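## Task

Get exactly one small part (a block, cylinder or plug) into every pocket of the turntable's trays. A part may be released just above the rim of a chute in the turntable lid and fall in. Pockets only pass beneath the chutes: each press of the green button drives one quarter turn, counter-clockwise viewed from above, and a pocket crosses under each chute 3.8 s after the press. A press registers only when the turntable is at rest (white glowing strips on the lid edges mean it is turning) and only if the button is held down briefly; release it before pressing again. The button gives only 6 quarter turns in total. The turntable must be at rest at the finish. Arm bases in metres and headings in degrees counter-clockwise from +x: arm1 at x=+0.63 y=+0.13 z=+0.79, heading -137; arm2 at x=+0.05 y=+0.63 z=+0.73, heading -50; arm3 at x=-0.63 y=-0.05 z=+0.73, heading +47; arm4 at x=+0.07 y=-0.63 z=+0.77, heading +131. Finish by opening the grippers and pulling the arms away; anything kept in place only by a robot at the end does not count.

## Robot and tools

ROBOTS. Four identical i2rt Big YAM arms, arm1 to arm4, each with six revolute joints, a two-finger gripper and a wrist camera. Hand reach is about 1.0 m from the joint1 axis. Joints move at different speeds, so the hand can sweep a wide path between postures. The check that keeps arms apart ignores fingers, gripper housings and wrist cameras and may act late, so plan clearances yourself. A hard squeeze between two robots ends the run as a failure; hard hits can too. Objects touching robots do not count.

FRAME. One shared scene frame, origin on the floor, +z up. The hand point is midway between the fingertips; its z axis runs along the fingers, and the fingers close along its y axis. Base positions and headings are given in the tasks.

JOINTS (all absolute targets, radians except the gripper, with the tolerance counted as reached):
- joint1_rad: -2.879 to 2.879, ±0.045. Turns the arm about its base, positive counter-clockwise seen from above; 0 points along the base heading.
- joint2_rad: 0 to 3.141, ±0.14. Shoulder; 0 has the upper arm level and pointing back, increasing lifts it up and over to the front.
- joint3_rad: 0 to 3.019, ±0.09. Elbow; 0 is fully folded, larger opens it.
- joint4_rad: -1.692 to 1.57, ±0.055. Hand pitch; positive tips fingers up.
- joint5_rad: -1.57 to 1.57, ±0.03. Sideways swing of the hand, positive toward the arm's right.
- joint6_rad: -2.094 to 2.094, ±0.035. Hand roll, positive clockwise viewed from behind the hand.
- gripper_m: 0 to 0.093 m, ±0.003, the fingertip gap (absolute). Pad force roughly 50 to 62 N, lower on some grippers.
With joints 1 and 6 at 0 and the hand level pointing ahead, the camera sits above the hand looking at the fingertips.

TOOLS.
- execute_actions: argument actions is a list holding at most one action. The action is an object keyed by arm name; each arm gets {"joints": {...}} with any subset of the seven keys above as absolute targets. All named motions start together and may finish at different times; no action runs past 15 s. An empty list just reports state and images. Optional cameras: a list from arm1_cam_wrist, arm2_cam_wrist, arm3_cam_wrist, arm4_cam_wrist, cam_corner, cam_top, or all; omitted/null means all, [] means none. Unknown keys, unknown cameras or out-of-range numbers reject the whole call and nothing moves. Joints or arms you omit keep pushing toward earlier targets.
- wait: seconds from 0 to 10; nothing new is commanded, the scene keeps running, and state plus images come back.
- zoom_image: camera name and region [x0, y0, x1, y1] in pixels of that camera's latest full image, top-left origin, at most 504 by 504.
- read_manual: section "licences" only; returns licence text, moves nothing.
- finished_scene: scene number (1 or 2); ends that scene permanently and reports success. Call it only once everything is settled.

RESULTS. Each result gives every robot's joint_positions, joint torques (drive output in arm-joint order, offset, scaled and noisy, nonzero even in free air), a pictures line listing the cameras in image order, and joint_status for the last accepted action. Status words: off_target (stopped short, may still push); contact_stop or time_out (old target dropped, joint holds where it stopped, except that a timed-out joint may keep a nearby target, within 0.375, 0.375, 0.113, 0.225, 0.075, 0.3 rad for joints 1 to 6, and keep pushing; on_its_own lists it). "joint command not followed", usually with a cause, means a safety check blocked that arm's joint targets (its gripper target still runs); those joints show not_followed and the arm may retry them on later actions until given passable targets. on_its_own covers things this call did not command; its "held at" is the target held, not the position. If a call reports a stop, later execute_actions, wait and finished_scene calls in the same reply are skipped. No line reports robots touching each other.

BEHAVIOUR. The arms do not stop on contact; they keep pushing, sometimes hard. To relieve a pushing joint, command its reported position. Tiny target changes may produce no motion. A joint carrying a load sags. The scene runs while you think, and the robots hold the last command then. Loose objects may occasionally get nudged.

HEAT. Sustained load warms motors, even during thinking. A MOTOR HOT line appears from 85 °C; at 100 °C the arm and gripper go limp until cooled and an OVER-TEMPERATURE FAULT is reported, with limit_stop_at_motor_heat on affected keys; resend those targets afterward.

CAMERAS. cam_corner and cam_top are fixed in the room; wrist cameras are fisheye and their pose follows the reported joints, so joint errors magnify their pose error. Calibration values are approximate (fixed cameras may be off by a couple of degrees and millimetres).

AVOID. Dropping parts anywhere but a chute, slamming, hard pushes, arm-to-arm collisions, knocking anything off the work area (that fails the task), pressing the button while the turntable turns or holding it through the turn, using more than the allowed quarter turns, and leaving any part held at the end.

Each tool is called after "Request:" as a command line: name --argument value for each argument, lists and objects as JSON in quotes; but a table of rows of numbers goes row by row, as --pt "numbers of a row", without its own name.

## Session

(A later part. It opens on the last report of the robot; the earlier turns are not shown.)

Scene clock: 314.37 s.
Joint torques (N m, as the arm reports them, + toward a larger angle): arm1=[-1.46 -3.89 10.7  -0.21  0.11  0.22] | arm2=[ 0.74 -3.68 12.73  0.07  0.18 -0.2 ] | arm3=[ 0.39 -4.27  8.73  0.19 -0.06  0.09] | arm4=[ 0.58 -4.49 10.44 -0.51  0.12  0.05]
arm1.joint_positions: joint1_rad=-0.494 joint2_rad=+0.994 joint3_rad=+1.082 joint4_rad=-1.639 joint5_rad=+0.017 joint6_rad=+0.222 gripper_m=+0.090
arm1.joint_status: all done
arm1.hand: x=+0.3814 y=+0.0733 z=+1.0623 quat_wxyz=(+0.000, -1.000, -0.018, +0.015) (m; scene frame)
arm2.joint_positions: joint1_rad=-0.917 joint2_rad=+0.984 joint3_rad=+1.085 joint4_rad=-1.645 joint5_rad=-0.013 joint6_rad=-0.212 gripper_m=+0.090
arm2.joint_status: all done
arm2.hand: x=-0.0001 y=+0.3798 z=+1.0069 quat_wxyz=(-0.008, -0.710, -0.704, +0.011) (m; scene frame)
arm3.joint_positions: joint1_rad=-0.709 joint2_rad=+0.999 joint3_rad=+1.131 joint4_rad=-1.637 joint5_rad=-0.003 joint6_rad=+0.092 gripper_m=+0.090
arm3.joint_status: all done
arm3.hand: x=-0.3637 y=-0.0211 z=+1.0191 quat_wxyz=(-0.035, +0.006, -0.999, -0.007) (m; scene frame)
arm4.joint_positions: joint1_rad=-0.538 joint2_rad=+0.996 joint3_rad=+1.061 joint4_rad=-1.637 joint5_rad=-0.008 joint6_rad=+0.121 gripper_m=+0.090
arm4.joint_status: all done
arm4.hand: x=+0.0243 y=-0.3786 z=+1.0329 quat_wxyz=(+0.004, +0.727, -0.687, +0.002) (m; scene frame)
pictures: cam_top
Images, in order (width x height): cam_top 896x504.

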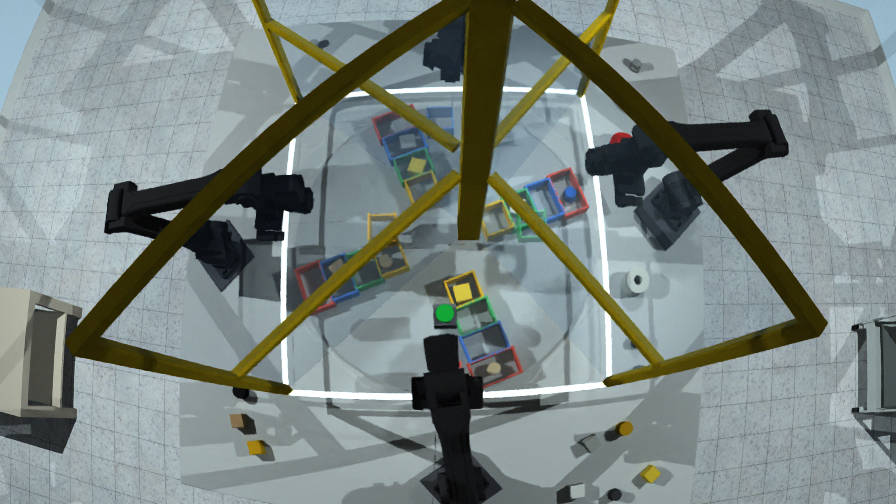

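Request:
execute_actions --actions '[{"arm1":{"joints":{"joint1_rad":0.55,"joint6_rad":0}},"arm2":{"joints":{"joint1_rad":-2.3,"joint6_rad":0}},"arm3":{"joints":{"joint1_rad":-2.18,"joint6_rad":0}},"arm4":{"joints":{"joint1_rad":-2.31,"joint6_rad":0}}}]' --cameras '[]'

Request:
execute_actions --actions '[{"arm1":{"joints":{"joint2_rad":1.55,"joint3_rad":0.88,"joint4_rad":-0.87}},"arm2":{"joints":{"joint2_rad":1.74,"joint3_rad":1.31,"joint4_rad":-1.11}},"arm3":{"joints":{"joint2_rad":1.43,"joint3_rad":0.94,"joint4_rad":-1.045}},"arm4":{"joints":{"joint2_rad":1.326,"joint3_rad":0.69,"joint4_rad":-0.9}}}]' --cameras '["arm1_cam_wrist","arm2_cam_wrist","arm3_cam_wrist","arm4_cam_wrist"]'

Scene clock: 333.77 s.
Joint torques (N m, as the arm reports them, + toward a larger angle): arm1=[-0.12 -3.84 10.69 -0.19  0.11 -0.01] | arm2=[ 0.42 -3.85 12.72  0.05  0.15  0.14] | arm3=[ 0.83 -5.1   8.49  0.07 -0.07 -0.1 ] | arm4=[ 0.58 -4.67 10.31 -0.45  0.11 -0.2 ]
arm1.joint_positions: joint1_rad=+0.541 joint2_rad=+0.994 joint3_rad=+1.082 joint4_rad=-1.639 joint5_rad=+0.017 joint6_rad=+0.013 gripper_m=+0.090
arm1.joint_status: all done
arm1.hand: x=+0.5578 y=-0.1110 z=+1.0635 quat_wxyz=(-0.003, -0.802, -0.598, +0.019) (m; scene frame)
arm2.joint_positions: joint1_rad=-2.297 joint2_rad=+0.988 joint3_rad=+1.085 joint4_rad=-1.645 joint5_rad=-0.013 joint6_rad=-0.013 gripper_m=+0.090
arm2.joint_status: all done
arm2.hand: x=-0.2017 y=+0.6352 z=+1.0087 quat_wxyz=(-0.005, -1.000, +0.008, +0.017) (m; scene frame)
arm3.joint_positions: joint1_rad=-2.173 joint2_rad=+0.999 joint3_rad=+1.131 joint4_rad=-1.637 joint5_rad=-0.003 joint6_rad=+0.009 gripper_m=+0.090
arm3.joint_status: all done
arm3.hand: x=-0.5749 y=-0.3120 z=+1.0166 quat_wxyz=(-0.027, -0.632, -0.774, +0.016) (m; scene frame)
arm4.joint_positions: joint1_rad=-2.308 joint2_rad=+0.999 joint3_rad=+1.061 joint4_rad=-1.637 joint5_rad=-0.008 joint6_rad=+0.010 gripper_m=+0.090
arm4.joint_status: all done
arm4.hand: x=+0.3242 y=-0.6331 z=+1.0355 quat_wxyz=(-0.001, -0.016, -1.000, -0.001) (m; scene frame)
pictures: none
No camera images: the call's "cameras" was empty. Leave "cameras" out to get every camera's image.

Scene clock: 335.30 s.
Joint torques (N m, as the arm reports them, + toward a larger angle): arm1=[ -0.08 -12.03   8.31   0.95   0.11  -0.01] | arm2=[  0.24 -15.11  10.56   0.48   0.15   0.14] | arm3=[  0.66 -12.09   7.36   1.21  -0.07  -0.09] | arm4=[ 0.13 -8.84  6.67  0.83  0.16 -0.2 ]
arm1.joint_positions: joint1_rad=+0.541 joint2_rad=+1.551 joint3_rad=+0.870 joint4_rad=-0.885 joint5_rad=+0.017 joint6_rad=+0.013 gripper_m=+0.090
arm1.joint_status: all done
arm1.hand: x=+0.5231 y=-0.2316 z=+0.8163 quat_wxyz=(+0.002, -0.802, -0.598, +0.012) (m; scene frame)
arm2.joint_positions: joint1_rad=-2.297 joint2_rad=+1.752 joint3_rad=+1.289 joint4_rad=-1.118 joint5_rad=-0.013 joint6_rad=-0.013 gripper_m=+0.090
arm2.joint_status: all done
arm2.hand: x=-0.4438 y=+0.6429 z=+0.8103 quat_wxyz=(-0.005, -1.000, +0.009, +0.000) (m; scene frame)
arm3.joint_positions: joint1_rad=-2.173 joint2_rad=+1.440 joint3_rad=+0.932 joint4_rad=-1.060 joint5_rad=-0.003 joint6_rad=+0.009 gripper_m=+0.090
arm3.joint_status: all done
arm3.hand: x=-0.5521 y=-0.4140 z=+0.8086 quat_wxyz=(-0.002, -0.633, -0.774, -0.004) (m; scene frame)
arm4.joint_positions: joint1_rad=-2.308 joint2_rad=+1.341 joint3_rad=+0.682 joint4_rad=-0.915 joint5_rad=-0.008 joint6_rad=+0.010 gripper_m=+0.090
arm4.joint_status: all done
arm4.hand: x=+0.3739 y=-0.6355 z=+0.8069 quat_wxyz=(-0.001, -0.016, -1.000, -0.001) (m; scene frame)
pictures: arm1_cam_wrist, arm2_cam_wrist, arm3_cam_wrist, arm4_cam_wrist
camera_calibration (this result's frames):
arm1_cam_wrist: T_world_to_cam=[[-0.954345, 0.296627, 0.035202, 0.534299], [0.261207, 0.771546, 0.580075, -0.429358], [0.144906, 0.562787, -0.813802, 0.840718], [0, 0, 0, 1]] pos_world=[0.500231, -0.300362, 0.914429]
arm2_cam_wrist: T_world_to_cam=[[0.0303616, 0.999346, -0.019623, -0.609137], [0.81076, -0.0131405, 0.585232, -0.102227], [0.584591, -0.0336781, -0.810629, 1.06175], [0, 0, 0, 1]] pos_world=[-0.519314, 0.643153, 0.908558]
arm3_cam_wrist: T_world_to_cam=[[-0.979237, -0.202667, 0.0045409, -0.627773], [-0.161261, 0.792359, 0.588355, -0.22988], [-0.122838, 0.575407, -0.80859, 0.951717], [0, 0, 0, 1]] pos_world=[-0.534902, -0.492706, 0.90765]
arm4_cam_wrist: T_world_to_cam=[[-0.0448491, -0.998947, 0.00963023, -0.630426], [-0.807132, 0.0419143, 0.588881, -0.142097], [-0.588665, 0.018638, -0.808162, 1.00714], [0, 0, 0, 1]] pos_world=[0.449904, -0.642578, 0.903682]
Images, in order (width x height): arm1_cam_wrist 616x616, arm2_cam_wrist 616x616, arm3_cam_wrist 616x616, arm4_cam_wrist 616x616.

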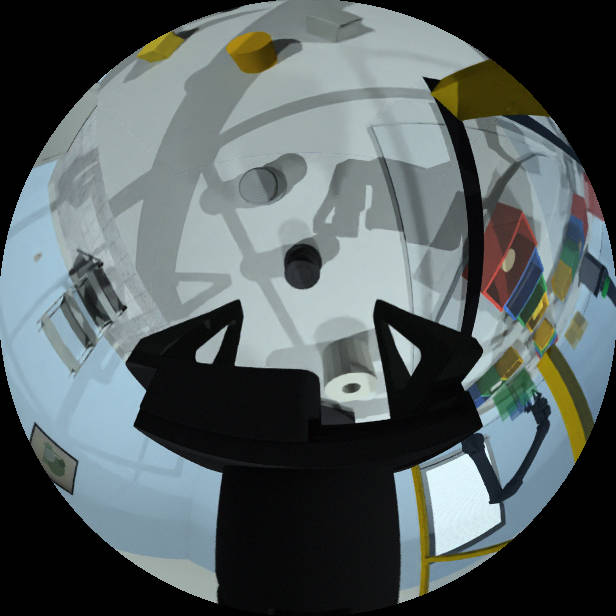

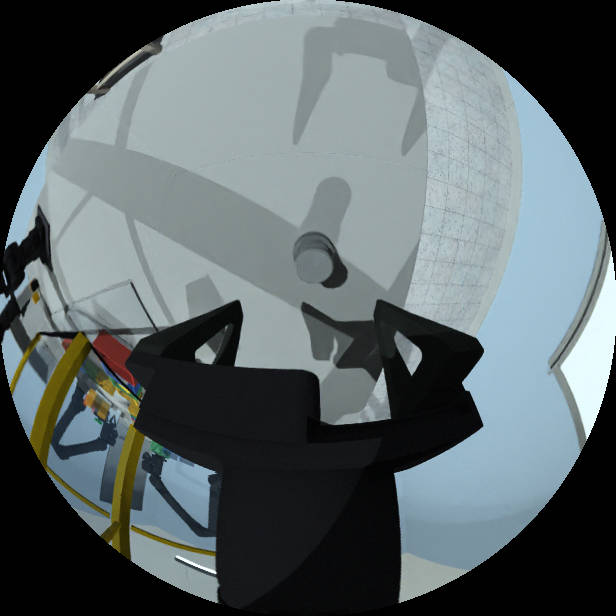

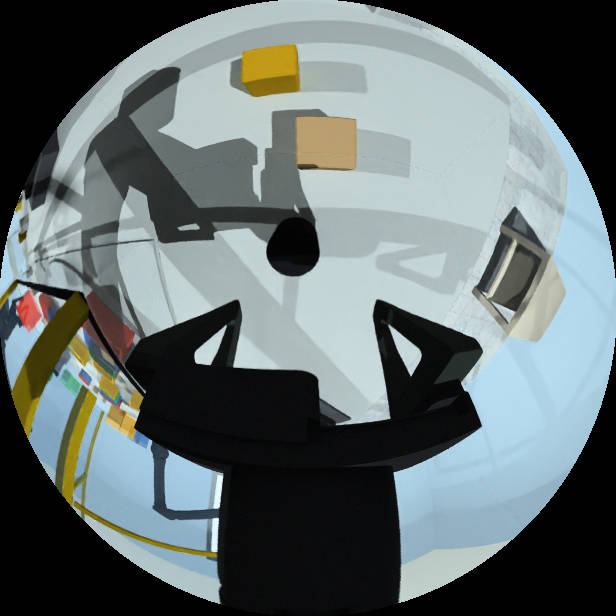

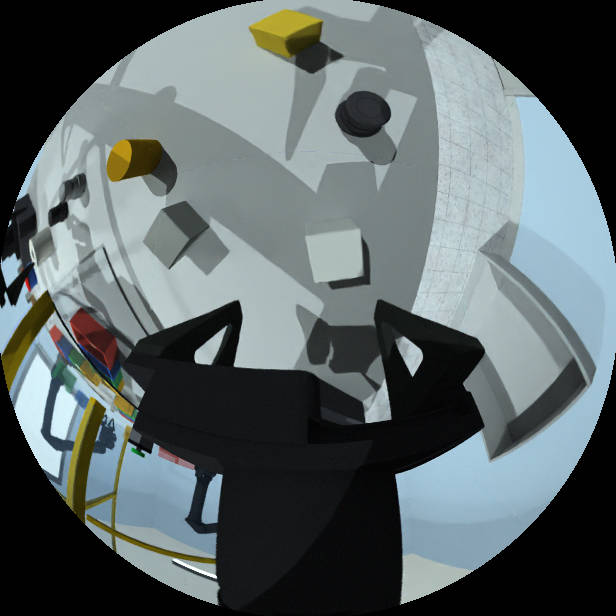

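Request:
execute_actions --actions '[{"arm1":{"joints":{"joint1_rad":0.567,"joint2_rad":1.693,"joint3_rad":0.812,"joint4_rad":-0.663}},"arm2":{"joints":{"joint1_rad":-2.315,"joint2_rad":1.835,"joint3_rad":1.24,"joint4_rad":-0.962}},"arm3":{"joints":{"joint1_rad":-2.135,"joint2_rad":1.59,"joint3_rad":0.915,"joint4_rad":-0.868}},"arm4":{"joints":{"joint1_rad":-2.376,"joint2_rad":1.518,"joint3_rad":0.677,"joint4_rad":-0.7,"joint6_rad":-0.2,"gripper_m":0.093}}}]' --cameras '[]'

Request:
execute_actions --actions '[{"arm1":{"joints":{"gripper_m":0.012}},"arm2":{"joints":{"gripper_m":0.012}},"arm3":{"joints":{"gripper_m":0.015}},"arm4":{"joints":{"gripper_m":0.015}}}]' --cameras '["arm1_cam_wrist","arm2_cam_wrist","arm3_cam_wrist","arm4_cam_wrist"]'

Scene clock: 354.97 s.
Joint torques (N m, as the arm reports them, + toward a larger angle): arm1=[  0.14 -14.11   6.78   0.9    0.11  -0.01] | arm2=[ -0.21 -13.76   8.13   0.63   0.15   0.14] | arm3=[  2.42 -14.08   6.43   1.16  -0.08  -0.09] | arm4=[  0.71 -10.29   5.06   0.77   0.09  -0.19]
arm1.joint_positions: joint1_rad=+0.556 joint2_rad=+1.706 joint3_rad=+0.802 joint4_rad=-0.678 joint5_rad=+0.017 joint6_rad=+0.013 gripper_m=+0.090
arm1.joint_status: all done
arm1.hand: x=+0.5297 y=-0.2280 z=+0.7428 quat_wxyz=(+0.007, -0.797, -0.603, +0.007) (m; scene frame)
arm2.joint_positions: joint1_rad=-2.307 joint2_rad=+1.824 joint3_rad=+1.242 joint4_rad=-0.971 joint5_rad=-0.013 joint6_rad=-0.013 gripper_m=+0.090
arm2.joint_status: all done
arm2.hand: x=-0.4540 y=+0.6484 z=+0.7603 quat_wxyz=(-0.005, -1.000, +0.013, +0.014) (m; scene frame)
arm3.joint_positions: joint1_rad=-2.144 joint2_rad=+1.602 joint3_rad=+0.911 joint4_rad=-0.883 joint5_rad=-0.003 joint6_rad=+0.009 gripper_m=+0.090
arm3.joint_status: all done
arm3.hand: x=-0.5362 y=-0.4313 z=+0.7428 quat_wxyz=(+0.001, -0.621, -0.784, -0.006) (m; scene frame)
arm4.joint_positions: joint1_rad=-2.376 joint2_rad=+1.529 joint3_rad=+0.678 joint4_rad=-0.715 joint5_rad=-0.008 joint6_rad=-0.189 gripper_m=+0.093
arm4.joint_status: all done
arm4.hand: x=+0.3972 y=-0.6586 z=+0.7508 quat_wxyz=(-0.006, +0.050, -0.999, +0.000) (m; scene frame)
pictures: none
No camera images: the call's "cameras" was empty. Leave "cameras" out to get every camera's image.

Scene clock: 355.63 s.
Joint torques (N m, as the arm reports them, + toward a larger angle): arm1=[  0.12 -14.29   6.82   0.9    0.1   -0.01] | arm2=[ -0.17 -14.01   8.01   0.6    0.17   0.13] | arm3=[  2.12 -13.66   6.18   1.17  -0.06  -0.06] | arm4=[  0.63 -10.45   4.98   0.73   0.08  -0.18]
arm1.joint_positions: joint1_rad=+0.556 joint2_rad=+1.706 joint3_rad=+0.802 joint4_rad=-0.678 joint5_rad=+0.017 joint6_rad=+0.013 gripper_m=+0.028
arm1.joint_status: gripper_m off_target (ended at +0.028, target +0.012)
arm1.hand: x=+0.5297 y=-0.2280 z=+0.7428 quat_wxyz=(+0.007, -0.797, -0.604, +0.007) (m; scene frame)
arm2.joint_positions: joint1_rad=-2.307 joint2_rad=+1.824 joint3_rad=+1.242 joint4_rad=-0.971 joint5_rad=-0.013 joint6_rad=-0.013 gripper_m=+0.030
arm2.joint_status: gripper_m off_target (ended at +0.030, target +0.012)
arm2.hand: x=-0.4540 y=+0.6484 z=+0.7603 quat_wxyz=(-0.005, -1.000, +0.013, +0.014) (m; scene frame)
arm3.joint_positions: joint1_rad=-2.144 joint2_rad=+1.602 joint3_rad=+0.911 joint4_rad=-0.882 joint5_rad=-0.003 joint6_rad=+0.009 gripper_m=+0.036
arm3.joint_status: gripper_m off_target (ended at +0.036, target +0.015)
arm3.hand: x=-0.5362 y=-0.4315 z=+0.7428 quat_wxyz=(+0.000, -0.621, -0.784, -0.005) (m; scene frame)
arm4.joint_positions: joint1_rad=-2.376 joint2_rad=+1.529 joint3_rad=+0.678 joint4_rad=-0.714 joint5_rad=-0.008 joint6_rad=-0.190 gripper_m=+0.039
arm4.joint_status: gripper_m off_target (ended at +0.039, target +0.015)
arm4.hand: x=+0.3973 y=-0.6586 z=+0.7508 quat_wxyz=(-0.006, +0.050, -0.999, +0.000) (m; scene frame)
pictures: arm1_cam_wrist, arm2_cam_wrist, arm3_cam_wrist, arm4_cam_wrist
camera_calibration (this result's frames):
arm1_cam_wrist: T_world_to_cam=[[-0.958775, 0.281909, 0.0357505, 0.540636], [0.247563, 0.766871, 0.592132, -0.393969], [0.139511, 0.576572, -0.805047, 0.777473], [0, 0, 0, 1]] pos_world=[0.507414, -0.298556, 0.839857]
arm2_cam_wrist: T_world_to_cam=[[0.0396591, 0.999018, -0.0197305, -0.610731], [0.826574, -0.0217059, 0.562409, -0.0345186], [0.561429, -0.0386134, -0.826624, 1.03227], [0, 0, 0, 1]] pos_world=[-0.526793, 0.649241, 0.860662]
arm3_cam_wrist: T_world_to_cam=[[-0.972763, -0.231761, 0.0044404, -0.624437], [-0.184079, 0.783987, 0.592857, -0.193942], [-0.140882, 0.575891, -0.805296, 0.898627], [0, 0, 0, 1]] pos_world=[-0.516529, -0.510183, 0.841413]
arm4_cam_wrist: T_world_to_cam=[[0.0873408, -0.996114, 0.0113116, -0.703772], [-0.811188, -0.0645261, 0.581215, -0.152042], [-0.578226, -0.0599396, -0.813672, 0.924228], [0, 0, 0, 1]] pos_world=[0.472546, -0.65545, 0.848348]
Images, in order (width x height): arm1_cam_wrist 616x616, arm2_cam_wrist 616x616, arm3_cam_wrist 616x616, arm4_cam_wrist 616x616.

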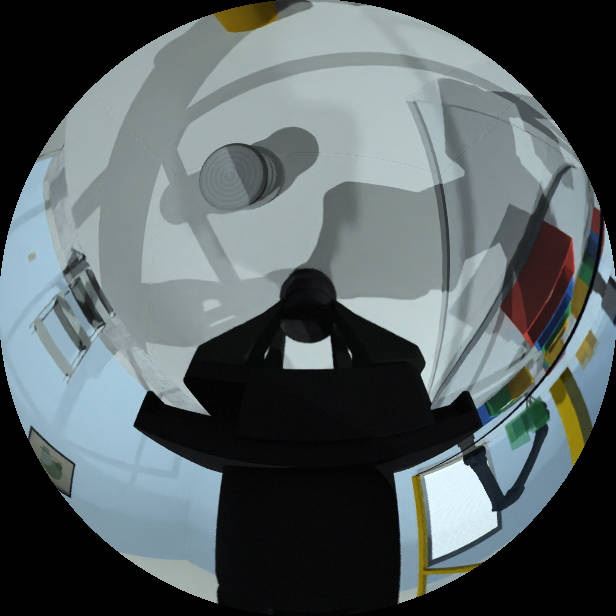

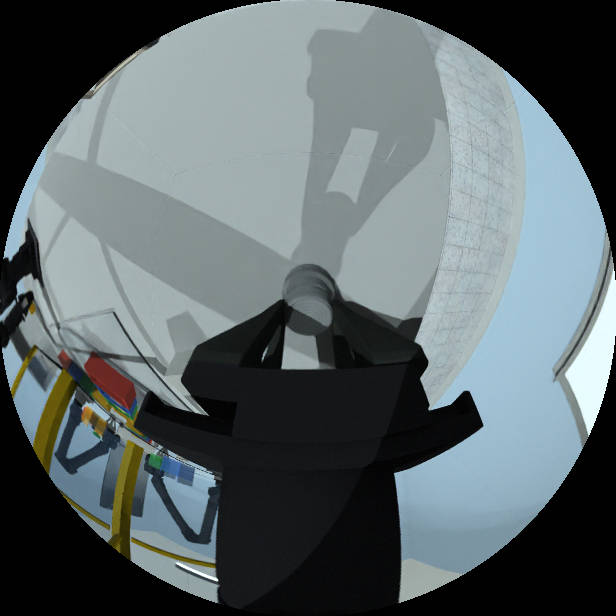

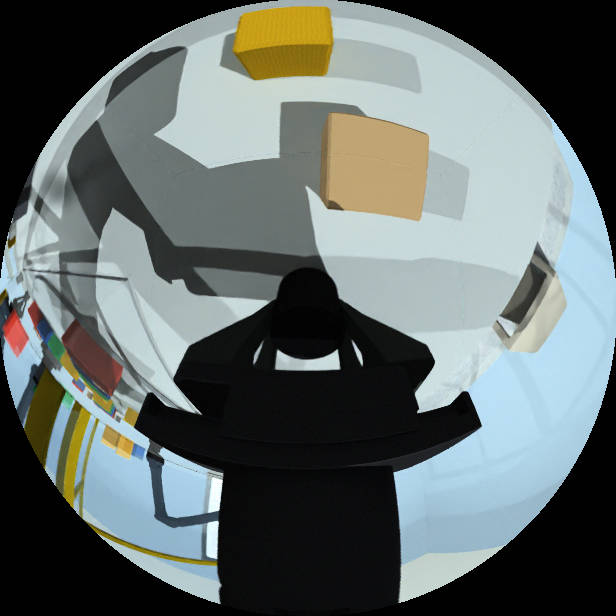

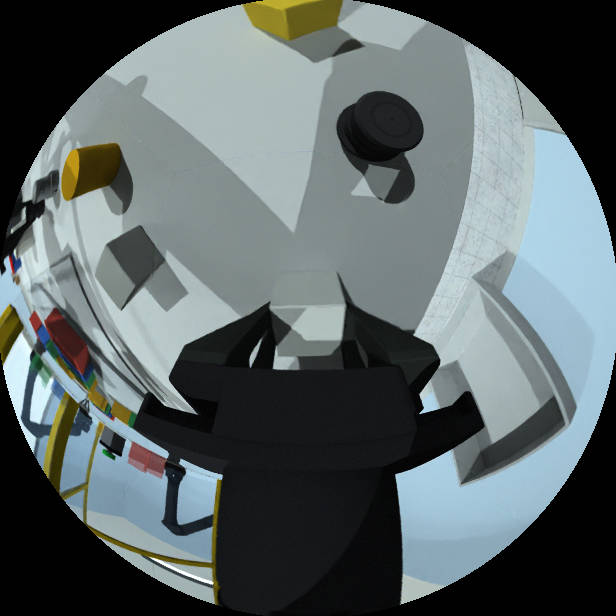

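Request:
execute_actions --actions '[{"arm1":{"joints":{"joint2_rad":1.0,"joint3_rad":1.1,"joint4_rad":-1.65}},"arm2":{"joints":{"joint2_rad":1.0,"joint3_rad":1.12,"joint4_rad":-1.65}},"arm3":{"joints":{"joint2_rad":1.0,"joint3_rad":1.14,"joint4_rad":-1.65}},"arm4":{"joints":{"joint2_rad":1.0,"joint3_rad":1.1,"joint4_rad":-1.65}}}]' --cameras '[]'

Request:
execute_actions --actions '[{"arm1":{"joints":{"joint1_rad":-0.503,"joint6_rad":0.235}},"arm2":{"joints":{"joint1_rad":-0.914,"joint6_rad":-0.225}},"arm3":{"joints":{"joint1_rad":-0.702,"joint6_rad":0.1}},"arm4":{"joints":{"joint1_rad":-0.593,"joint6_rad":0.15}}}]' --cameras '[]'

Request:
execute_actions --actions '[{"arm1":{"joints":{"joint2_rad":1.496,"joint3_rad":1.36,"joint4_rad":-1.4}},"arm2":{"joints":{"joint2_rad":1.25,"joint3_rad":1.27,"joint4_rad":-1.55}},"arm3":{"joints":{"joint2_rad":1.43,"joint3_rad":1.42,"joint4_rad":-1.2}},"arm4":{"joints":{"joint2_rad":1.3,"joint3_rad":1.3,"joint4_rad":-1.55}}}]' --cameras '[]'

Request:
execute_actions --actions '[{"arm1":{"joints":{"joint2_rad":1.5,"joint3_rad":1.197,"joint4_rad":-1.236}},"arm2":{"joints":{"joint3_rad":1.11,"joint4_rad":-1.42}},"arm3":{"joints":{"joint2_rad":1.435,"joint3_rad":1.287,"joint4_rad":-1.09}},"arm4":{"joints":{"joint2_rad":1.515,"joint3_rad":1.415,"joint4_rad":-1.41}}}]' --cameras '["arm1_cam_wrist","arm2_cam_wrist","arm3_cam_wrist","arm4_cam_wrist"]'

Scene clock: 372.27 s.
Joint torques (N m, as the arm reports them, + toward a larger angle): arm1=[ 0.12 -3.54 10.25 -0.28  0.1   0.  ] | arm2=[-0.28 -4.22 10.79  0.07  0.15  0.15] | arm3=[ 2.05 -4.99  9.45  0.11 -0.05 -0.08] | arm4=[ 0.48 -5.24  9.62 -0.45  0.1  -0.21]
arm1.joint_positions: joint1_rad=+0.556 joint2_rad=+0.991 joint3_rad=+1.089 joint4_rad=-1.637 joint5_rad=+0.017 joint6_rad=+0.013 gripper_m=+0.028
arm1.joint_status: all done
arm1.hand: x=+0.5610 y=-0.1133 z=+1.0665 quat_wxyz=(-0.006, -0.797, -0.603, +0.023) (m; scene frame)
arm2.joint_positions: joint1_rad=-2.307 joint2_rad=+0.990 joint3_rad=+1.107 joint4_rad=-1.645 joint5_rad=-0.013 joint6_rad=-0.013 gripper_m=+0.030
arm2.joint_status: all done
arm2.hand: x=-0.2065 y=+0.6379 z=+1.0171 quat_wxyz=(-0.004, -1.000, +0.013, +0.027) (m; scene frame)
arm3.joint_positions: joint1_rad=-2.144 joint2_rad=+0.997 joint3_rad=+1.119 joint4_rad=-1.637 joint5_rad=-0.003 joint6_rad=+0.009 gripper_m=+0.036
arm3.joint_status: all done
arm3.hand: x=-0.5678 y=-0.3074 z=+1.0121 quat_wxyz=(-0.022, -0.621, -0.784, +0.012) (m; scene frame)
arm4.joint_positions: joint1_rad=-2.376 joint2_rad=+1.002 joint3_rad=+1.075 joint4_rad=-1.638 joint5_rad=-0.008 joint6_rad=-0.190 gripper_m=+0.039
arm4.joint_status: all done
arm4.hand: x=+0.3264 y=-0.6506 z=+1.0400 quat_wxyz=(-0.006, +0.050, -0.999, +0.000) (m; scene frame)
pictures: none
No camera images: the call's "cameras" was empty. Leave "cameras" out to get every camera's image.

Scene clock: 374.17 s.
Joint torques (N m, as the arm reports them, + toward a larger angle): arm1=[-1.46 -4.03 10.2  -0.27  0.12  0.23] | arm2=[ 0.7  -4.19 10.78  0.08  0.15 -0.18] | arm3=[ 2.1  -4.87  9.39  0.07  0.03  0.11] | arm4=[ 0.98 -5.37  9.51 -0.39  0.09  0.02]
arm1.joint_positions: joint1_rad=-0.494 joint2_rad=+0.995 joint3_rad=+1.089 joint4_rad=-1.637 joint5_rad=+0.017 joint6_rad=+0.222 gripper_m=+0.028
arm1.joint_status: all done
arm1.hand: x=+0.3795 y=+0.0729 z=+1.0644 quat_wxyz=(-0.001, -1.000, -0.018, +0.018) (m; scene frame)
arm2.joint_positions: joint1_rad=-0.917 joint2_rad=+0.990 joint3_rad=+1.107 joint4_rad=-1.645 joint5_rad=-0.013 joint6_rad=-0.212 gripper_m=+0.030
arm2.joint_status: all done
arm2.hand: x=-0.0013 y=+0.3744 z=+1.0141 quat_wxyz=(-0.012, -0.710, -0.704, +0.017) (m; scene frame)
arm3.joint_positions: joint1_rad=-0.709 joint2_rad=+1.001 joint3_rad=+1.119 joint4_rad=-1.637 joint5_rad=-0.004 joint6_rad=+0.091 gripper_m=+0.036
arm3.joint_status: all done
arm3.hand: x=-0.3660 y=-0.0212 z=+1.0135 quat_wxyz=(-0.027, +0.006, -1.000, -0.007) (m; scene frame)
arm4.joint_positions: joint1_rad=-0.594 joint2_rad=+1.002 joint3_rad=+1.075 joint4_rad=-1.638 joint5_rad=-0.008 joint6_rad=+0.140 gripper_m=+0.039
arm4.joint_status: all done
arm4.hand: x=+0.0380 y=-0.3729 z=+1.0367 quat_wxyz=(+0.001, +0.700, -0.714, -0.001) (m; scene frame)
pictures: none
No camera images: the call's "cameras" was empty. Leave "cameras" out to get every camera's image.

Scene clock: 375.53 s.
Joint torques (N m, as the arm reports them, + toward a larger angle): arm1=[ -1.43 -15.92  11.59   0.67   0.12   0.23] | arm2=[ 0.6  -8.88 13.88  0.28  0.16 -0.2 ] | arm3=[  2.05 -14.61  11.71   1.87   0.01   0.1 ] | arm4=[  0.63 -11.17  11.6    0.29   0.14   0.04]
arm1.joint_positions: joint1_rad=-0.494 joint2_rad=+1.514 joint3_rad=+1.328 joint4_rad=-1.411 joint5_rad=+0.017 joint6_rad=+0.222 gripper_m=+0.028
arm1.joint_status: all done
arm1.hand: x=+0.2076 y=+0.0266 z=+0.9867 quat_wxyz=(+0.006, -1.000, -0.018, -0.008) (m; scene frame)
arm2.joint_positions: joint1_rad=-0.917 joint2_rad=+1.260 joint3_rad=+1.221 joint4_rad=-1.553 joint5_rad=-0.013 joint6_rad=-0.212 gripper_m=+0.030
arm2.joint_status: all done
arm2.hand: x=-0.0205 y=+0.2903 z=+0.9817 quat_wxyz=(+0.005, -0.710, -0.704, -0.010) (m; scene frame)
arm3.joint_positions: joint1_rad=-0.709 joint2_rad=+1.443 joint3_rad=+1.373 joint4_rad=-1.219 joint5_rad=-0.004 joint6_rad=+0.091 gripper_m=+0.036
arm3.joint_status: all done
arm3.hand: x=-0.1431 y=+0.0021 z=+0.9809 quat_wxyz=(-0.141, +0.006, -0.990, -0.019) (m; scene frame)
arm4.joint_positions: joint1_rad=-0.594 joint2_rad=+1.319 joint3_rad=+1.244 joint4_rad=-1.556 joint5_rad=-0.008 joint6_rad=+0.140 gripper_m=+0.039
arm4.joint_status: all done
arm4.hand: x=+0.0258 y=-0.2719 z=+1.0081 quat_wxyz=(+0.021, +0.700, -0.714, +0.026) (m; scene frame)
pictures: none
No camera images: the call's "cameras" was empty. Leave "cameras" out to get every camera's image.

Scene clock: 376.57 s.
Joint torques (N m, as the arm reports them, + toward a larger angle): arm1=[ -1.37 -14.06  10.11   0.95   0.12   0.24] | arm2=[ 0.78 -8.81  9.84  0.53  0.16 -0.19] | arm3=[  2.37 -12.59   8.89   2.     0.01   0.1 ] | arm4=[  1.17 -14.84  10.77   0.5    0.13   0.03]
arm1.joint_positions: joint1_rad=-0.494 joint2_rad=+1.507 joint3_rad=+1.182 joint4_rad=-1.252 joint5_rad=+0.017 joint6_rad=+0.222 gripper_m=+0.028
arm1.joint_status: all done
arm1.hand: x=+0.2182 y=+0.0289 z=+0.9354 quat_wxyz=(+0.003, -1.000, -0.018, +0.002) (m; scene frame)
arm2.joint_positions: joint1_rad=-0.917 joint2_rad=+1.259 joint3_rad=+1.106 joint4_rad=-1.429 joint5_rad=-0.013 joint6_rad=-0.212 gripper_m=+0.030
arm2.joint_status: all done
arm2.hand: x=-0.0205 y=+0.2924 z=+0.9383 quat_wxyz=(+0.002, -0.710, -0.704, -0.006) (m; scene frame)
arm3.joint_positions: joint1_rad=-0.709 joint2_rad=+1.439 joint3_rad=+1.278 joint4_rad=-1.109 joint5_rad=-0.004 joint6_rad=+0.091 gripper_m=+0.036
arm3.joint_status: all done
arm3.hand: x=-0.1443 y=+0.0022 z=+0.9476 quat_wxyz=(-0.151, +0.006, -0.988, -0.019) (m; scene frame)
arm4.joint_positions: joint1_rad=-0.594 joint2_rad=+1.539 joint3_rad=+1.370 joint4_rad=-1.420 joint5_rad=-0.008 joint6_rad=+0.140 gripper_m=+0.039
arm4.joint_status: all done
arm4.hand: x=+0.0151 y=-0.1826 z=+0.9680 quat_wxyz=(+0.009, +0.700, -0.714, +0.009) (m; scene frame)
pictures: arm1_cam_wrist, arm2_cam_wrist, arm3_cam_wrist, arm4_cam_wrist
camera_calibration (this result's frames):
arm1_cam_wrist: T_world_to_cam=[[-0.0248485, 0.999414, 0.0235489, -0.0503668], [0.806044, 0.00609578, 0.591824, -0.727521], [0.591334, 0.0336874, -0.805723, 0.745617], [0, 0, 0, 1]] pos_world=[0.144254, 0.0296542, 1.03251]
arm2_cam_wrist: T_world_to_cam=[[-0.999663, 0.0221118, -0.0135909, -0.010194], [0.00970387, 0.804079, 0.594443, -0.788963], [0.0240724, 0.594111, -0.804023, 0.705025], [0, 0, 0, 1]] pos_world=[-0.0195062, 0.21575, 1.03571]
arm3_cam_wrist: T_world_to_cam=[[0.0173238, -0.999575, -0.0234591, 0.0273505], [-0.947379, -0.023911, 0.319219, -0.43234], [-0.319644, 0.0166946, -0.947391, 0.979143], [0, 0, 0, 1]] pos_world=[-0.0970859, 0.000654782, 1.06628]
arm4_cam_wrist: T_world_to_cam=[[0.999421, -0.0315709, 0.0126927, -0.03774], [-0.0327412, -0.790679, 0.611354, -0.731044], [-0.00926516, -0.611416, -0.791255, 0.777526], [0, 0, 0, 1]] pos_world=[0.0209869, -0.103821, 1.06263]
Images, in order (width x height): arm1_cam_wrist 616x616, arm2_cam_wrist 616x616, arm3_cam_wrist 616x616, arm4_cam_wrist 616x616.

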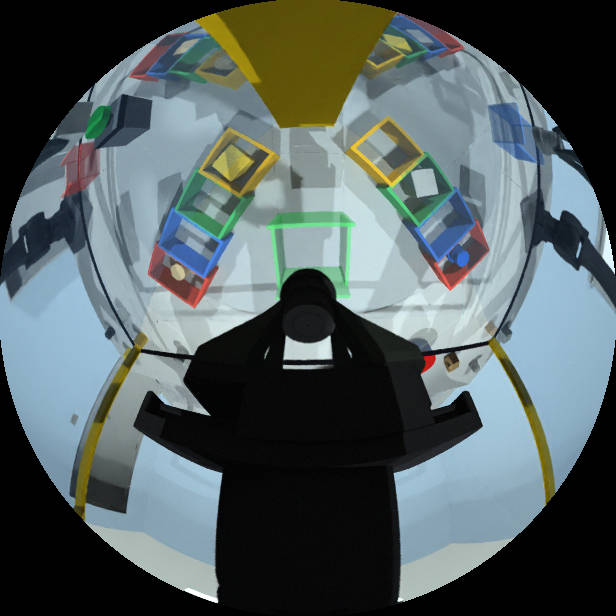

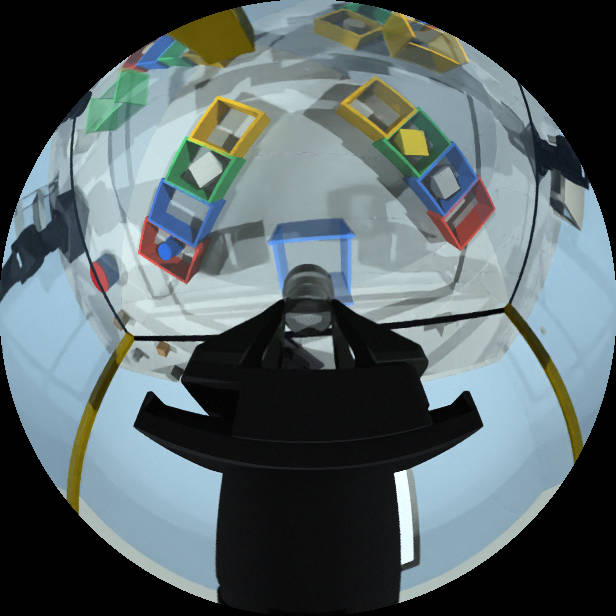

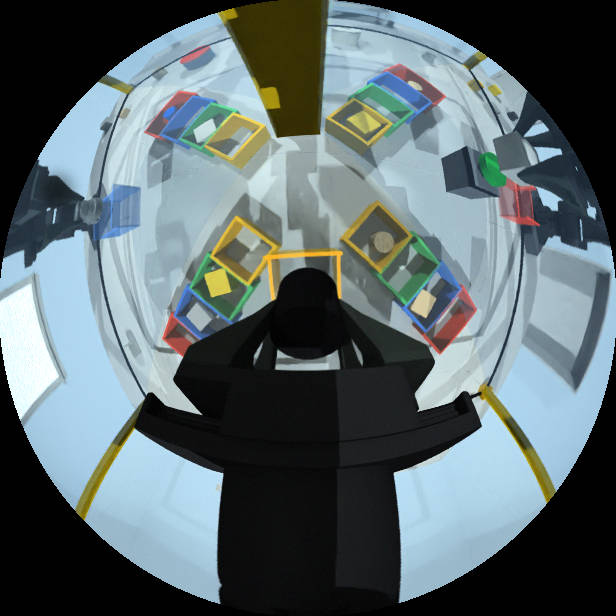

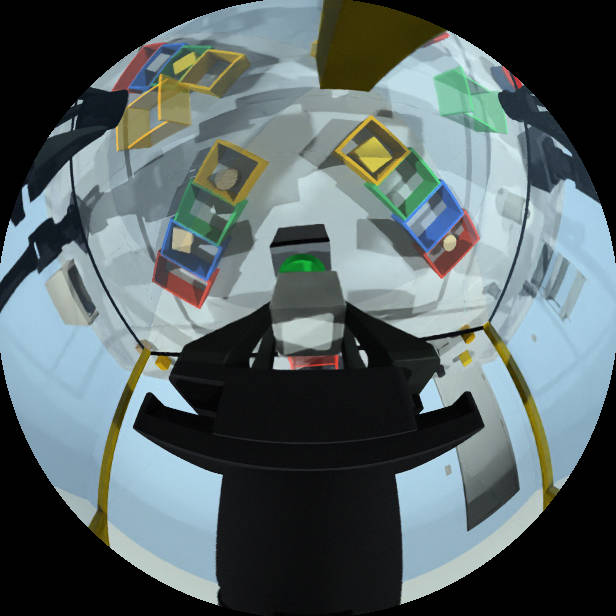

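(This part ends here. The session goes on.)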